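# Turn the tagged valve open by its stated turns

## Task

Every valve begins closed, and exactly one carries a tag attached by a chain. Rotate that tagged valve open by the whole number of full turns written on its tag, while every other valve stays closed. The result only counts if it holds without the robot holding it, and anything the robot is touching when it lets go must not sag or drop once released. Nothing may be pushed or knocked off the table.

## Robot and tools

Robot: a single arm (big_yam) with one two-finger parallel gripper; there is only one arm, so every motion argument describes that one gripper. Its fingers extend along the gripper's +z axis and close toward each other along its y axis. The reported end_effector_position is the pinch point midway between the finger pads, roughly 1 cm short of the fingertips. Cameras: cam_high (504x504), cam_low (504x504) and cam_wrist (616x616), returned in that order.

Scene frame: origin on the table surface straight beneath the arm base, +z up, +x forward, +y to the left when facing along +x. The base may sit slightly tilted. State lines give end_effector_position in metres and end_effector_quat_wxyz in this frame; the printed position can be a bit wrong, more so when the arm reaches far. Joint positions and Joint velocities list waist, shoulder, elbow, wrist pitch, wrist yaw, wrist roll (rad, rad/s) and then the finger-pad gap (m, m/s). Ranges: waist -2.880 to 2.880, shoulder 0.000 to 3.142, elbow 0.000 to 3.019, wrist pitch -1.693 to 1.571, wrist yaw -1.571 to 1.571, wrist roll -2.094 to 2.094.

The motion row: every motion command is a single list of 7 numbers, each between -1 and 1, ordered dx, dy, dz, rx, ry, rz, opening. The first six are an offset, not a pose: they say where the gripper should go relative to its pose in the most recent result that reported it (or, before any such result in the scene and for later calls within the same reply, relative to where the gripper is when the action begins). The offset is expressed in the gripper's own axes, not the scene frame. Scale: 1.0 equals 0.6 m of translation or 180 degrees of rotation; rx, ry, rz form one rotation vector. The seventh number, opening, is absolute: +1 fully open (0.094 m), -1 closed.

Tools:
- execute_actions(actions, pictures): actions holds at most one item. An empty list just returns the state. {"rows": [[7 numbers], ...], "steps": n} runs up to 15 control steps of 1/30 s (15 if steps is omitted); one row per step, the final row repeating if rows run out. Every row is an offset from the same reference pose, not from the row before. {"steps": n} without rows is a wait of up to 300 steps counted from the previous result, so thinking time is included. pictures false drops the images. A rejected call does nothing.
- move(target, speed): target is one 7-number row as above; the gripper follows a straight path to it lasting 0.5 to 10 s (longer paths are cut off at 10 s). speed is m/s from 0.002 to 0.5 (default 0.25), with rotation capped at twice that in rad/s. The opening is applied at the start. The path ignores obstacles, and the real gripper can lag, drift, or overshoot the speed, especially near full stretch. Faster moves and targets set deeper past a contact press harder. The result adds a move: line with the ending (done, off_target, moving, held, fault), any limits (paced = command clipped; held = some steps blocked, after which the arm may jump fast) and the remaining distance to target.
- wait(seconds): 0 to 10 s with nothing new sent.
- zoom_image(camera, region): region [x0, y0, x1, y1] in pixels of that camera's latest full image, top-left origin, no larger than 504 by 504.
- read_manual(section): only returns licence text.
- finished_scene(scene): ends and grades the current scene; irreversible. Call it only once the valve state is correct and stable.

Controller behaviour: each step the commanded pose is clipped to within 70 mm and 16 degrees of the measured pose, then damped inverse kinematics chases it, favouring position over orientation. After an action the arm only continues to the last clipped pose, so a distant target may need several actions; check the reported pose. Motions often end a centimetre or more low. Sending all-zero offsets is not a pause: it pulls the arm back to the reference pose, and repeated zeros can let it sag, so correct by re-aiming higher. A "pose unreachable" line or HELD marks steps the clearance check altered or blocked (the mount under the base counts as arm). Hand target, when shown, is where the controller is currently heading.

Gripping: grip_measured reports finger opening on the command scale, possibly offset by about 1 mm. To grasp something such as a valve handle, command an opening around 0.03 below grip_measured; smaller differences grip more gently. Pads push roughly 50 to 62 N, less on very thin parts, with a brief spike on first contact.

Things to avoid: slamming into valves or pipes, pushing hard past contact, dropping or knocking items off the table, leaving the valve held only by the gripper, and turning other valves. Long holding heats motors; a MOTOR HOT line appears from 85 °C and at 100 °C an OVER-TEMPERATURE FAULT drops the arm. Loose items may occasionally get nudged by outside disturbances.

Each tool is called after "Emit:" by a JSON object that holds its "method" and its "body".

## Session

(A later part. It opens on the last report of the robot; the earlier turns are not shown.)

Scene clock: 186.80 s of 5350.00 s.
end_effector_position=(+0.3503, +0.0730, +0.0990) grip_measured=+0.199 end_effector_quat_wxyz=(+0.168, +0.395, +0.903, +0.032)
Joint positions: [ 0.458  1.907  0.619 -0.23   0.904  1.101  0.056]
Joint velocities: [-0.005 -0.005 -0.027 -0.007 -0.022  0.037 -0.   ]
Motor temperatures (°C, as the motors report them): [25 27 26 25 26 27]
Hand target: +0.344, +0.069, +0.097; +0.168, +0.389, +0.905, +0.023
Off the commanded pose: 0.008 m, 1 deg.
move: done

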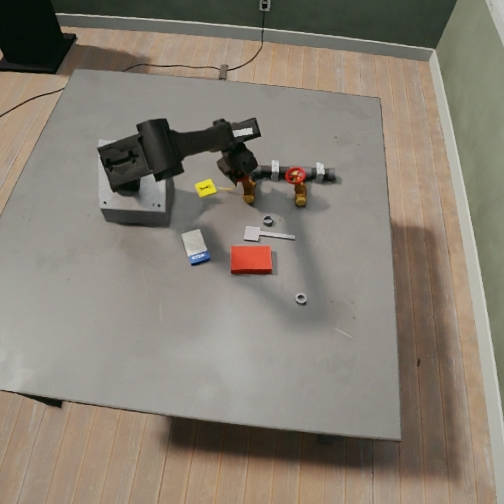

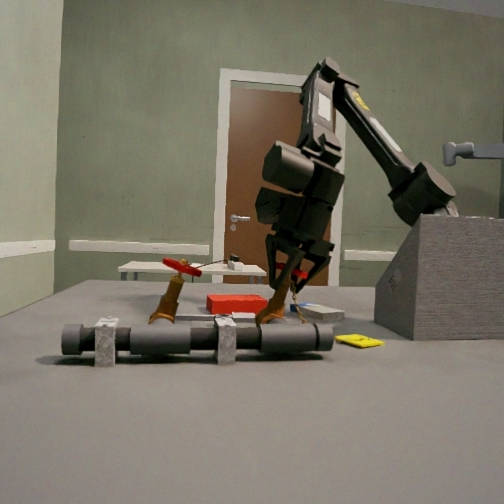

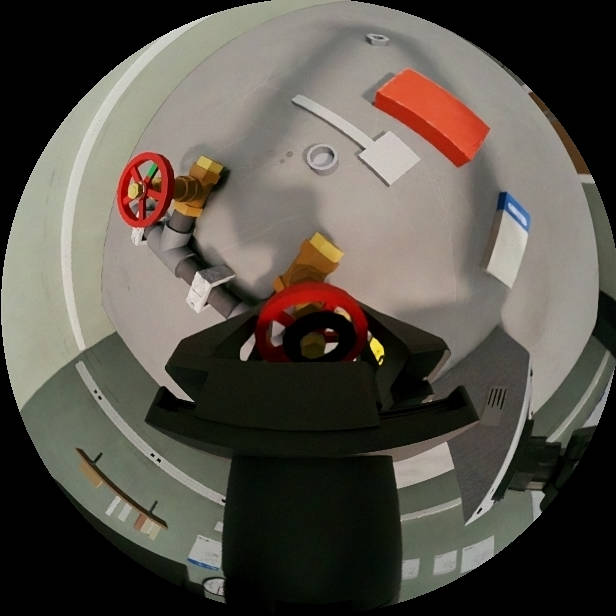

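Emit:
{"method": "move", "body": {"target": [-0.038,-0.017,-0.01,0,0,0,1], "speed": 0.04}}

Emit:
{"method": "move", "body": {"target": [0,0,0,0,0,0,0.1]}}

Scene clock: 191.30 s of 5350.00 s.
end_effector_position=(+0.3552, +0.0555, +0.1073) grip_measured=+0.998 end_effector_quat_wxyz=(+0.170, +0.399, +0.900, +0.035)
Joint positions: [ 0.433  1.841  0.607 -0.243  0.902  1.064  0.094]
Joint velocities: [-0.005  0.005  0.002 -0.012 -0.037 -0.066 -0.001]
Motor temperatures (°C, as the motors report them): [25 27 26 25 26 26]
Hand target: +0.356, +0.050, +0.109; +0.168, +0.395, +0.903, +0.032
Off the commanded pose: 0.006 m, 1 deg.
After step 90, 0.57 s passed at rest.
move: done

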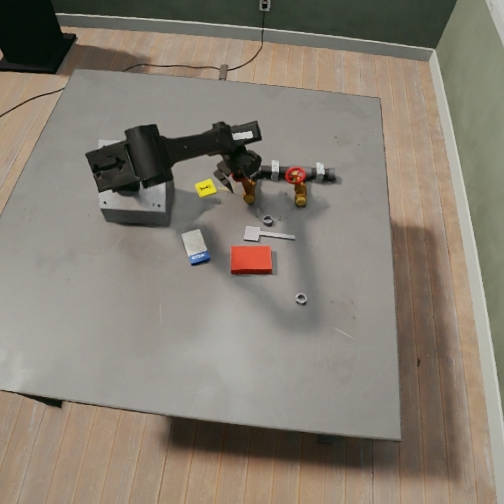

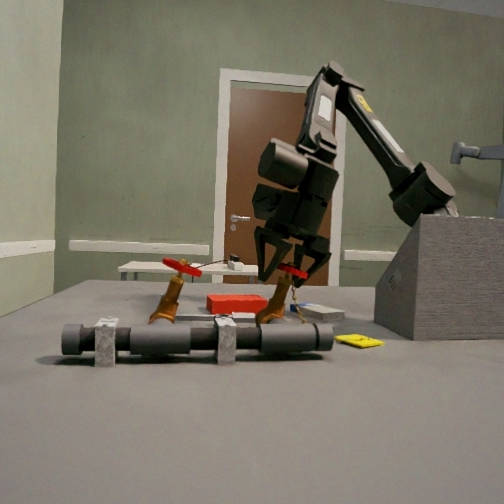

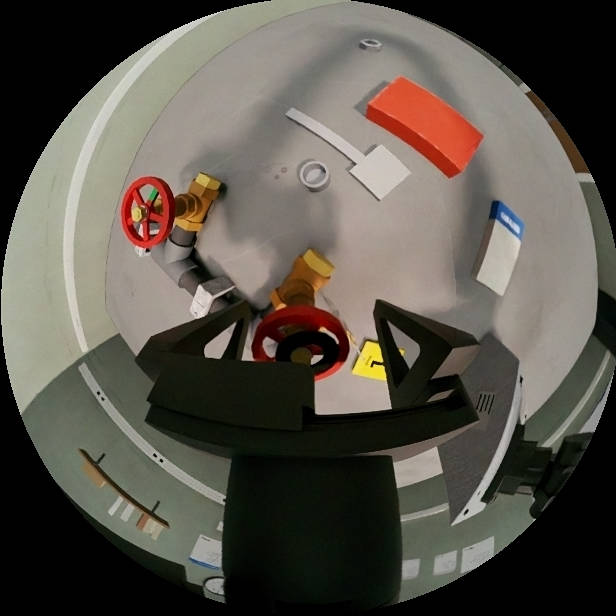

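Scene clock: 191.80 s of 5350.00 s.
end_effector_position=(+0.3604, +0.0596, +0.1092) grip_measured=+0.254 end_effector_quat_wxyz=(+0.168, +0.404, +0.898, +0.046)
Joint positions: [ 0.433  1.843  0.616 -0.235  0.885  1.068  0.059]
Joint velocities: [-0.005  0.005  0.012  0.002  0.037 -0.125  0.   ]
Motor temperatures (°C, as the motors report them): [25 27 26 25 26 26]
Hand target: +0.355, +0.055, +0.107; +0.170, +0.399, +0.900, +0.035
Off the commanded pose: 0.007 m, 1 deg.
move: done

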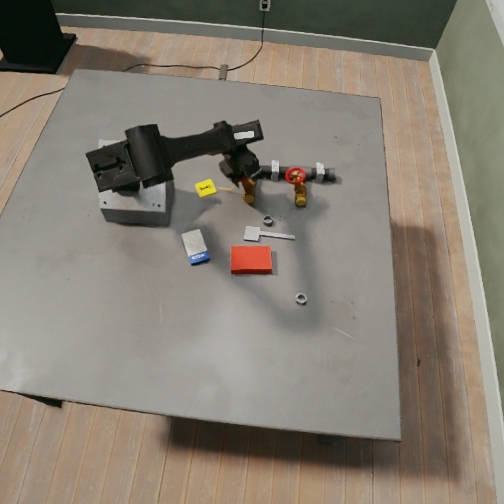

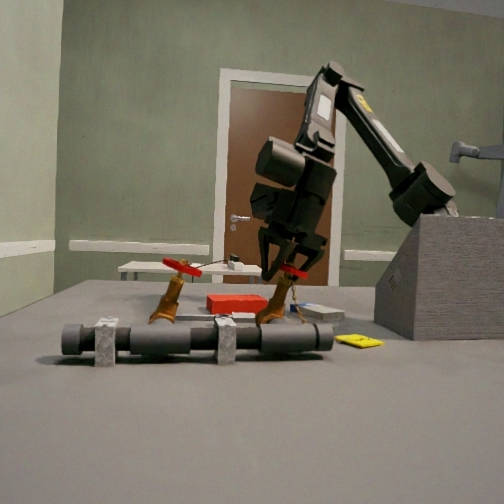

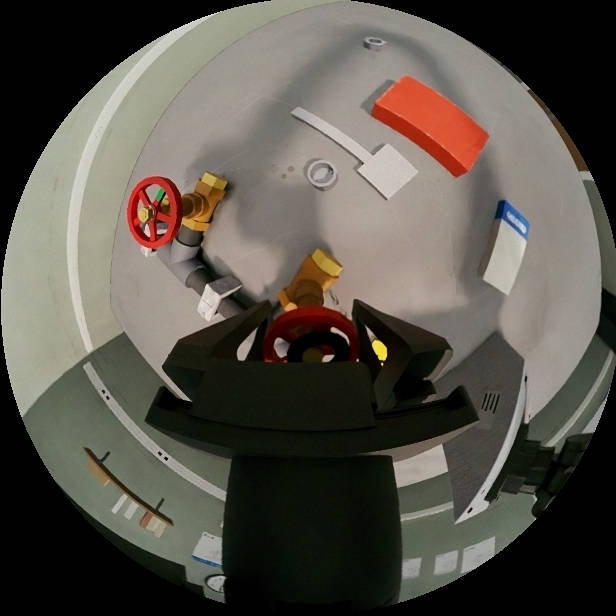

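.254: centred. Hopefully the wheel stayed at 53° through the off-centre grip. Turn 160°.

Emit:
{"method": "move", "body": {"target": [0,0,0,0,0,-0.9,0.21], "speed": 0.15}}

Emit:
{"method": "move", "body": {"target": [0,0,0,0,0,0,1]}}

Emit:
{"method": "move", "body": {"target": [0,0,-0.006,0,0,0.9,1], "speed": 0.4}}

Scene clock: 204.50 s of 5350.00 s.
end_effector_position=(+0.3480, +0.0837, +0.1034) grip_measured=+0.252 end_effector_quat_wxyz=(-0.094, +0.814, -0.557, +0.134)
Joint positions: [ 0.465  1.885  0.611 -0.228  0.826 -1.661  0.059]
Joint velocities: [-0.005 -0.005  0.002 -0.012 -0.007 -0.007  0.   ]
Motor temperatures (°C, as the motors report them): [25 28 26 25 28 27]
Hand target: +0.359, +0.061, +0.109; -0.069, +0.823, -0.542, +0.157
Off the commanded pose: 0.028 m, 4 deg.
move: off_target

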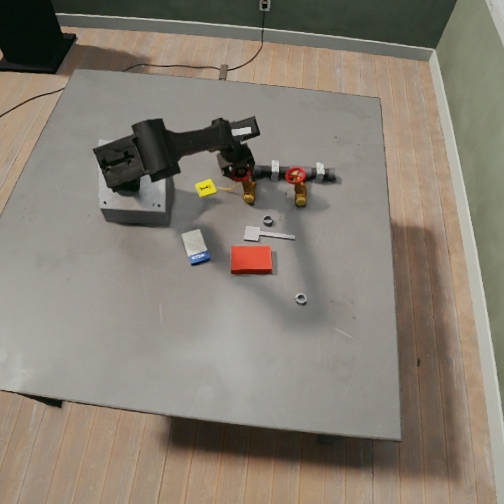

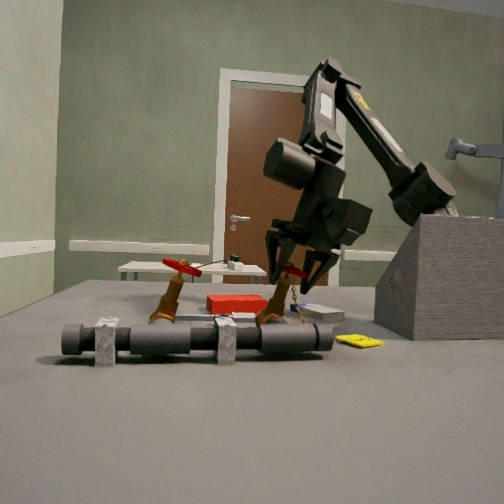

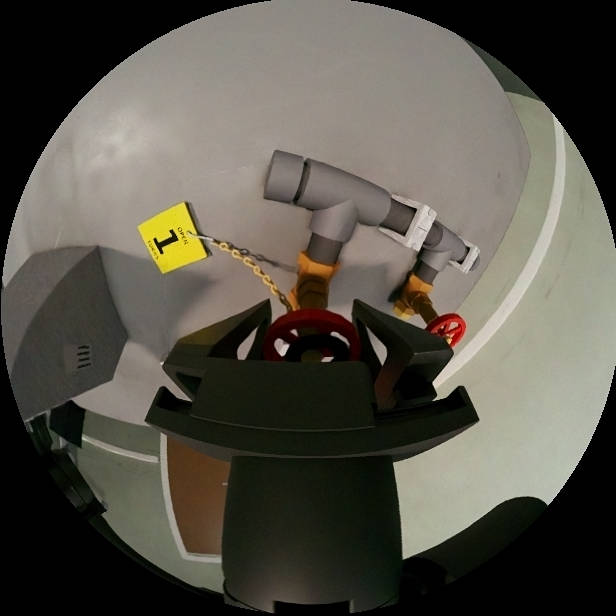

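Scene clock: 205.00 s of 5350.00 s.
end_effector_position=(+0.3475, +0.0840, +0.1031) grip_measured=+0.998 end_effector_quat_wxyz=(-0.095, +0.814, -0.557, +0.133)
Joint positions: [ 0.465  1.886  0.611 -0.227  0.825 -1.66   0.094]
Joint velocities: [ 0.005 -0.005 -0.002 -0.017 -0.066 -0.051  0.001]
Motor temperatures (°C, as the motors report them): [25 28 26 25 28 26]
Hand target: +0.348, +0.084, +0.103; -0.094, +0.814, -0.557, +0.134
Off the commanded pose: 0.001 m, 0 deg.
move: done

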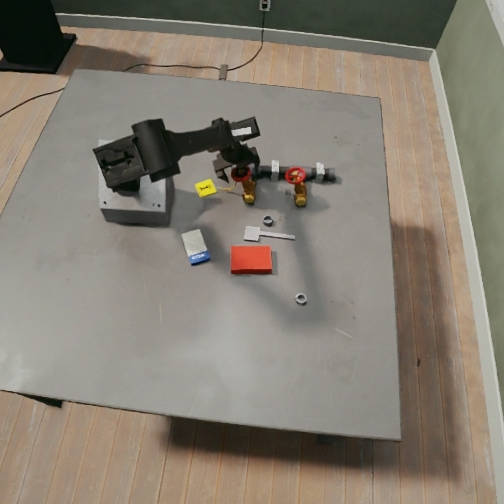

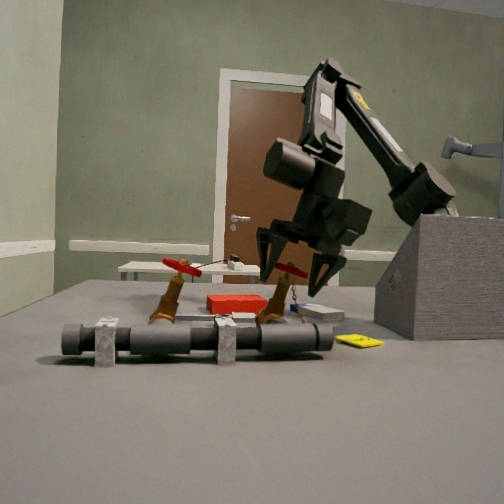

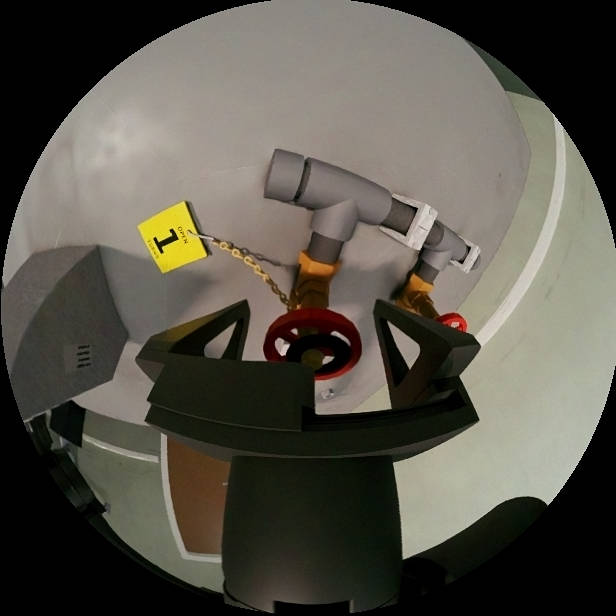

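Scene clock: 209.23 s of 5350.00 s.
end_effector_position=(+0.3441, +0.0838, +0.1015) grip_measured=+0.998 end_effector_quat_wxyz=(+0.144, +0.417, +0.895, +0.071)
Joint positions: [ 0.465  1.886  0.604 -0.227  0.822  1.16   0.094]
Joint velocities: [ 0.005  0.005 -0.002  0.002 -0.022  0.081 -0.   ]
Motor temperatures (°C, as the motors report them): [25 27 26 25 27 26]
Hand target: +0.346, +0.084, +0.106; +0.146, +0.422, +0.892, +0.073
Off the commanded pose: 0.005 m, 1 deg.
move: done

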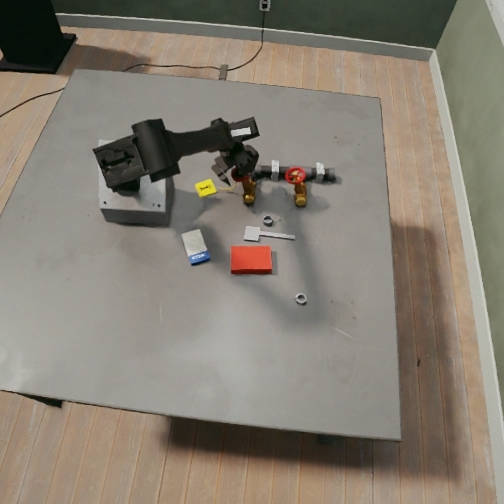

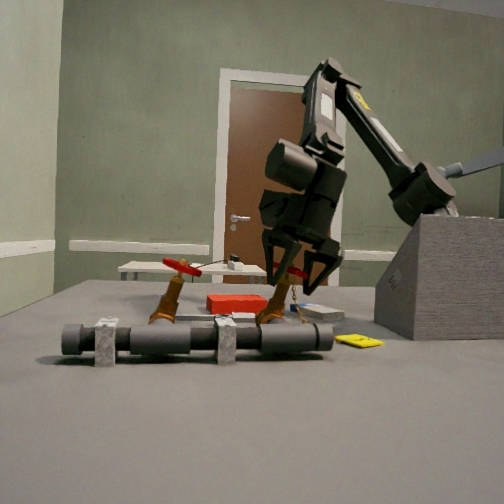

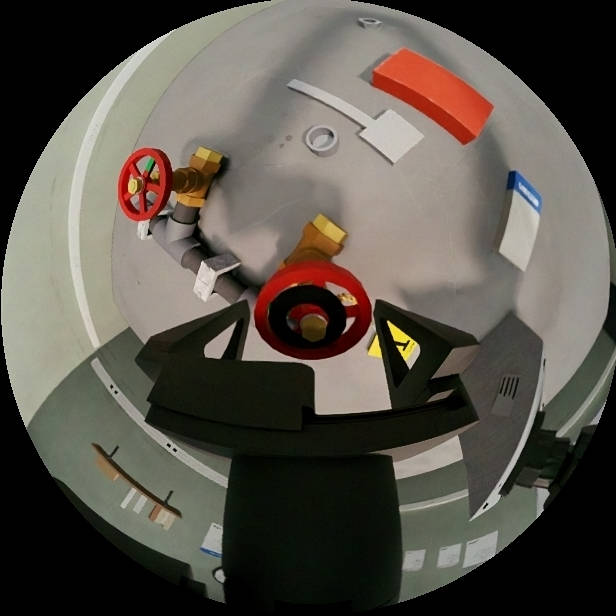

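Emit:
{"method": "move", "body": {"target": [-0.060,-0.022,-0.004,0,0,0,1], "speed": 0.04}}

Emit:
{"method": "move", "body": {"target": [0,0,0,0,0,0,0.1]}}

Scene clock: 219.23 s of 5350.00 s.
end_effector_position=(+0.3540, +0.0524, +0.1050) grip_measured=+0.998 end_effector_quat_wxyz=(+0.144, +0.420, +0.893, +0.070)
Joint positions: [ 0.396  1.797  0.588 -0.227  0.818  1.066  0.094]
Joint velocities: [-0.015 -0.005 -0.017 -0.002  0.022 -0.022  0.   ]
Motor temperatures (°C, as the motors report them): [25 27 26 25 27 26]
Hand target: +0.355, +0.047, +0.107; +0.144, +0.417, +0.895, +0.070
Off the commanded pose: 0.006 m, 0 deg.
After step 90, 5.73 s passed at rest.
move: done

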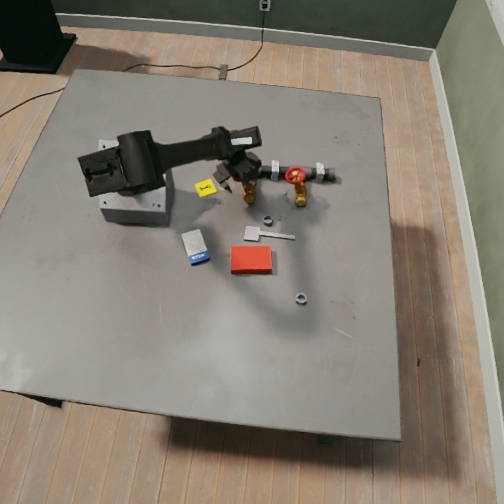

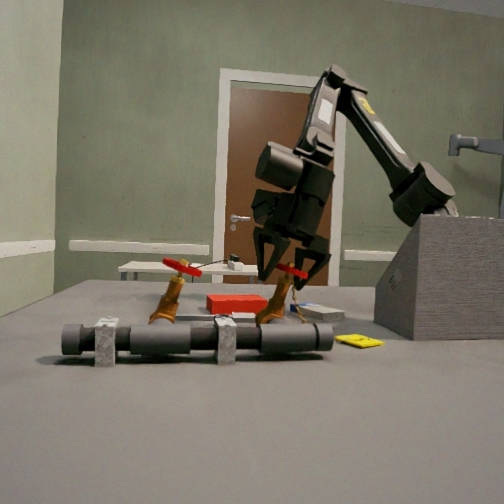

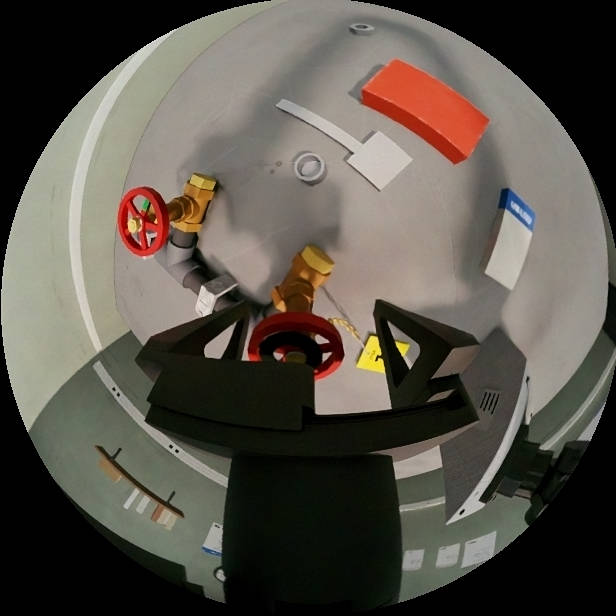

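Scene clock: 219.73 s of 5350.00 s.
end_effector_position=(+0.3619, +0.0571, +0.1086) grip_measured=+0.246 end_effector_quat_wxyz=(+0.144, +0.427, +0.889, +0.084)
Joint positions: [ 0.397  1.798  0.601 -0.217  0.799  1.07   0.059]
Joint velocities: [ 0.005 -0.015 -0.002  0.007 -0.037 -0.022 -0.   ]
Motor temperatures (°C, as the motors report them): [25 27 26 25 27 26]
Hand target: +0.354, +0.053, +0.105; +0.144, +0.420, +0.893, +0.070
Off the commanded pose: 0.010 m, 2 deg.
move: done

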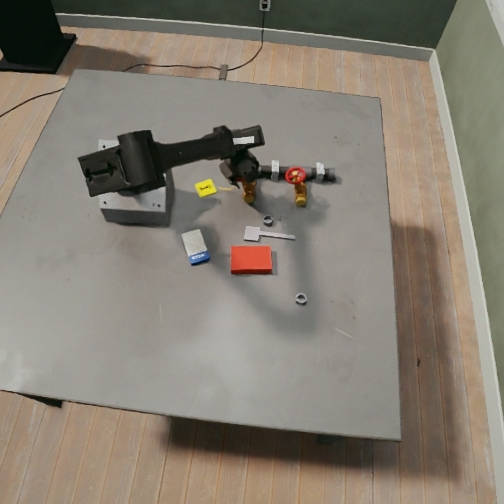

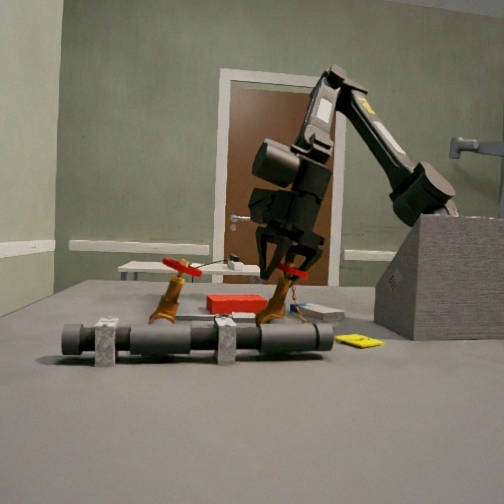

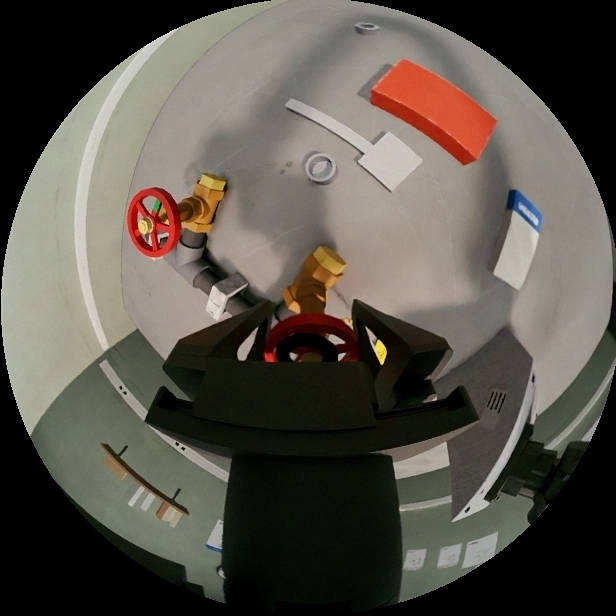

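Emit:
{"method": "move", "body": {"target": [0,0,0,0,0,-0.86,0.2], "speed": 0.15}}

Emit:
{"method": "move", "body": {"target": [0,0,0,0,0,0,1]}}

Emit:
{"method": "move", "body": {"target": [0,0,-0.13,0,0,0,1], "speed": 0.1}}

Scene clock: 231.83 s of 5350.00 s.
end_effector_position=(+0.3487, +0.0916, +0.1059) grip_measured=+0.234 end_effector_quat_wxyz=(-0.142, +0.766, -0.622, +0.078)
Joint positions: [ 0.439  1.849  0.607 -0.228  0.706 -1.518  0.058]
Joint velocities: [ 0.005 -0.015 -0.007 -0.012 -0.037 -0.066 -0.   ]
Motor temperatures (°C, as the motors report them): [25 28 26 25 30 26]
Hand target: +0.360, +0.059, +0.108; -0.110, +0.774, -0.612, +0.119
Off the commanded pose: 0.037 m, 6 deg.
move: off_target

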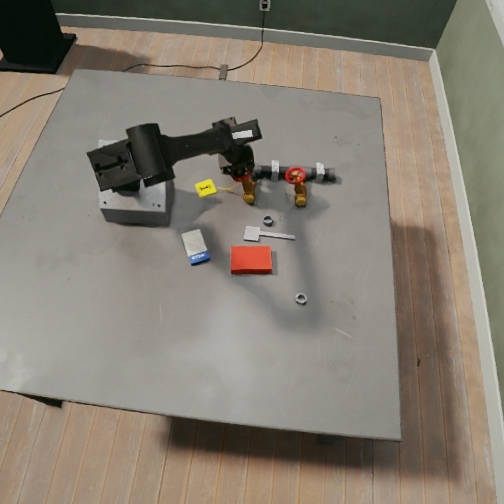

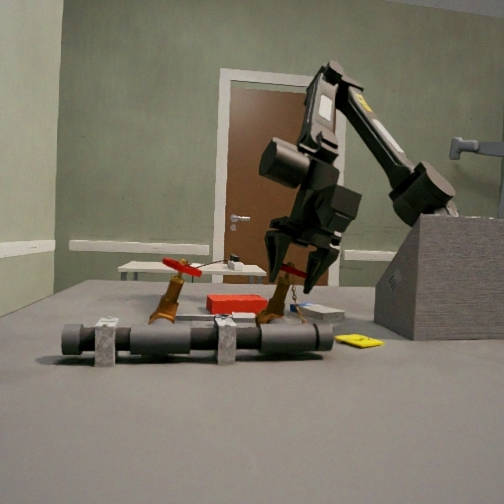

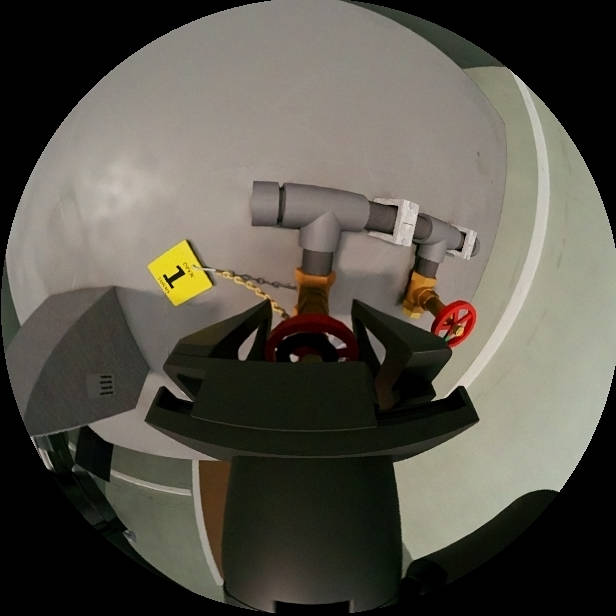

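Scene clock: 232.33 s of 5350.00 s.
end_effector_position=(+0.3477, +0.0922, +0.1055) grip_measured=+0.998 end_effector_quat_wxyz=(-0.142, +0.766, -0.622, +0.077)
Joint positions: [ 0.44   1.85   0.606 -0.228  0.704 -1.517  0.094]
Joint velocities: [-0.024 -0.015 -0.017 -0.017 -0.007 -0.022  0.   ]
Motor temperatures (°C, as the motors report them): [25 28 26 25 30 26]
Hand target: +0.349, +0.092, +0.106; -0.142, +0.766, -0.622, +0.078
Off the commanded pose: 0.001 m, 0 deg.
move: done

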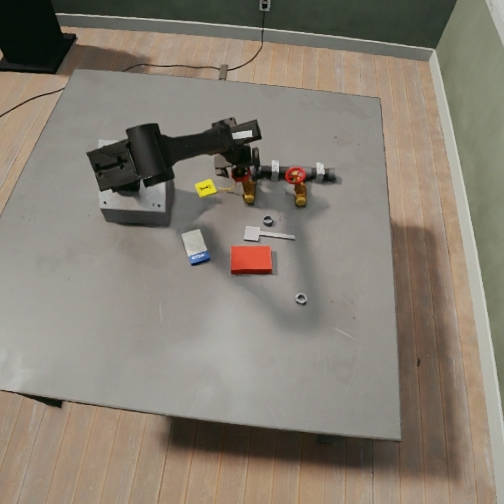

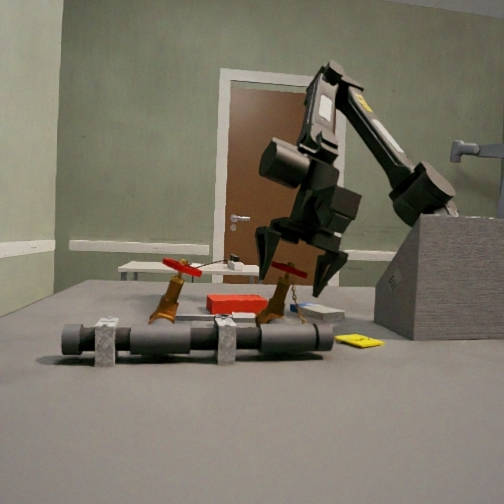

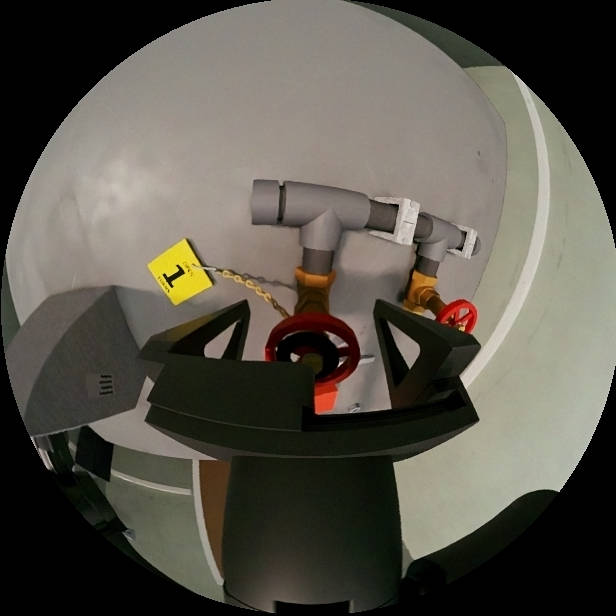

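Scene clock: 233.53 s of 5350.00 s.
end_effector_position=(+0.3129, +0.0795, +0.1649) grip_measured=+0.998 end_effector_quat_wxyz=(-0.129, +0.777, -0.612, +0.071)
Joint positions: [ 0.583  1.676  0.606 -0.561  0.705 -1.332  0.094]
Joint velocities: [ 0.005  0.005 -0.007 -0.002  0.007  0.051  0.   ]
Motor temperatures (°C, as the motors report them): [25 28 26 25 30 26]
Hand target: +0.325, +0.082, +0.180; -0.144, +0.766, -0.621, +0.077
Off the commanded pose: 0.019 m, 2 deg.
move: off_target

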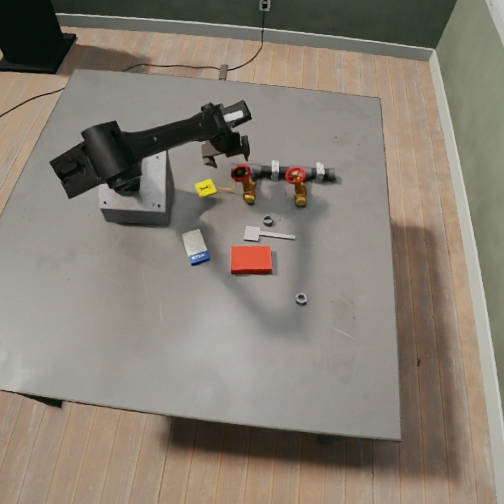

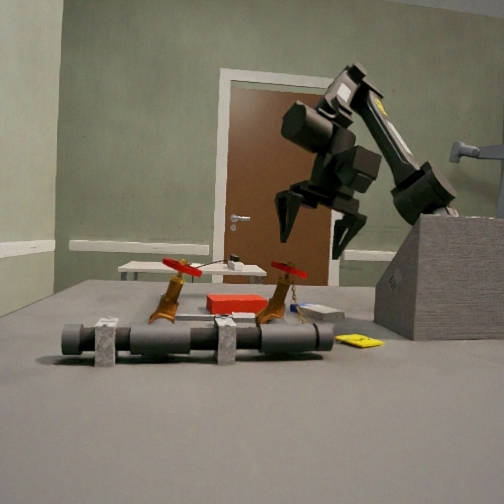

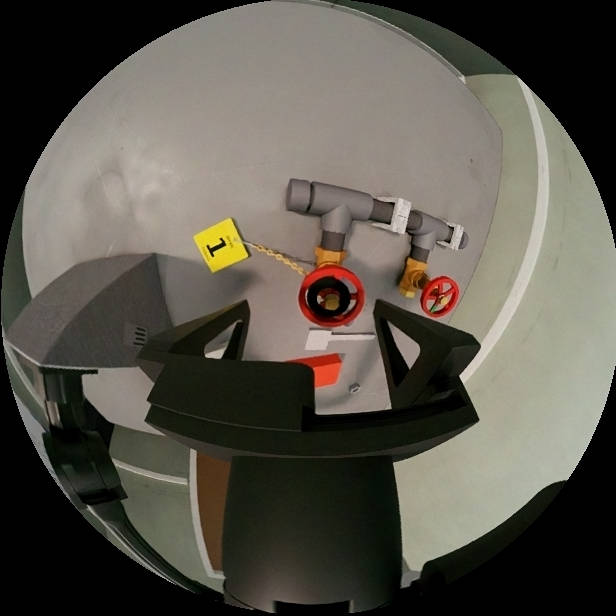

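Emit:
{"method": "zoom_image", "body": {"camera": "cam_wrist", "region": [270,230,490,350]}}

Region (270, 230, 490, 350) of cam_wrist's 616x616 image, scaled by 2.291, with more detail than that image has; it fills the top 275 rows of this view, and the rest is white.

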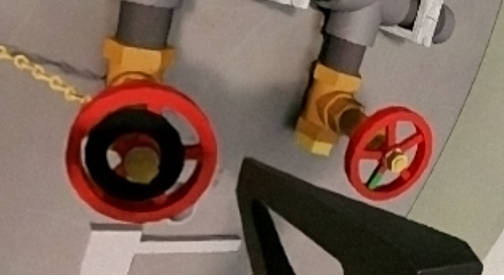

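Not decidable from this view; I'm accepting the joint-based estimate.

Emit:
{"method": "finished_scene", "body": {"scene": 2}}

The scene is finished: the task was done.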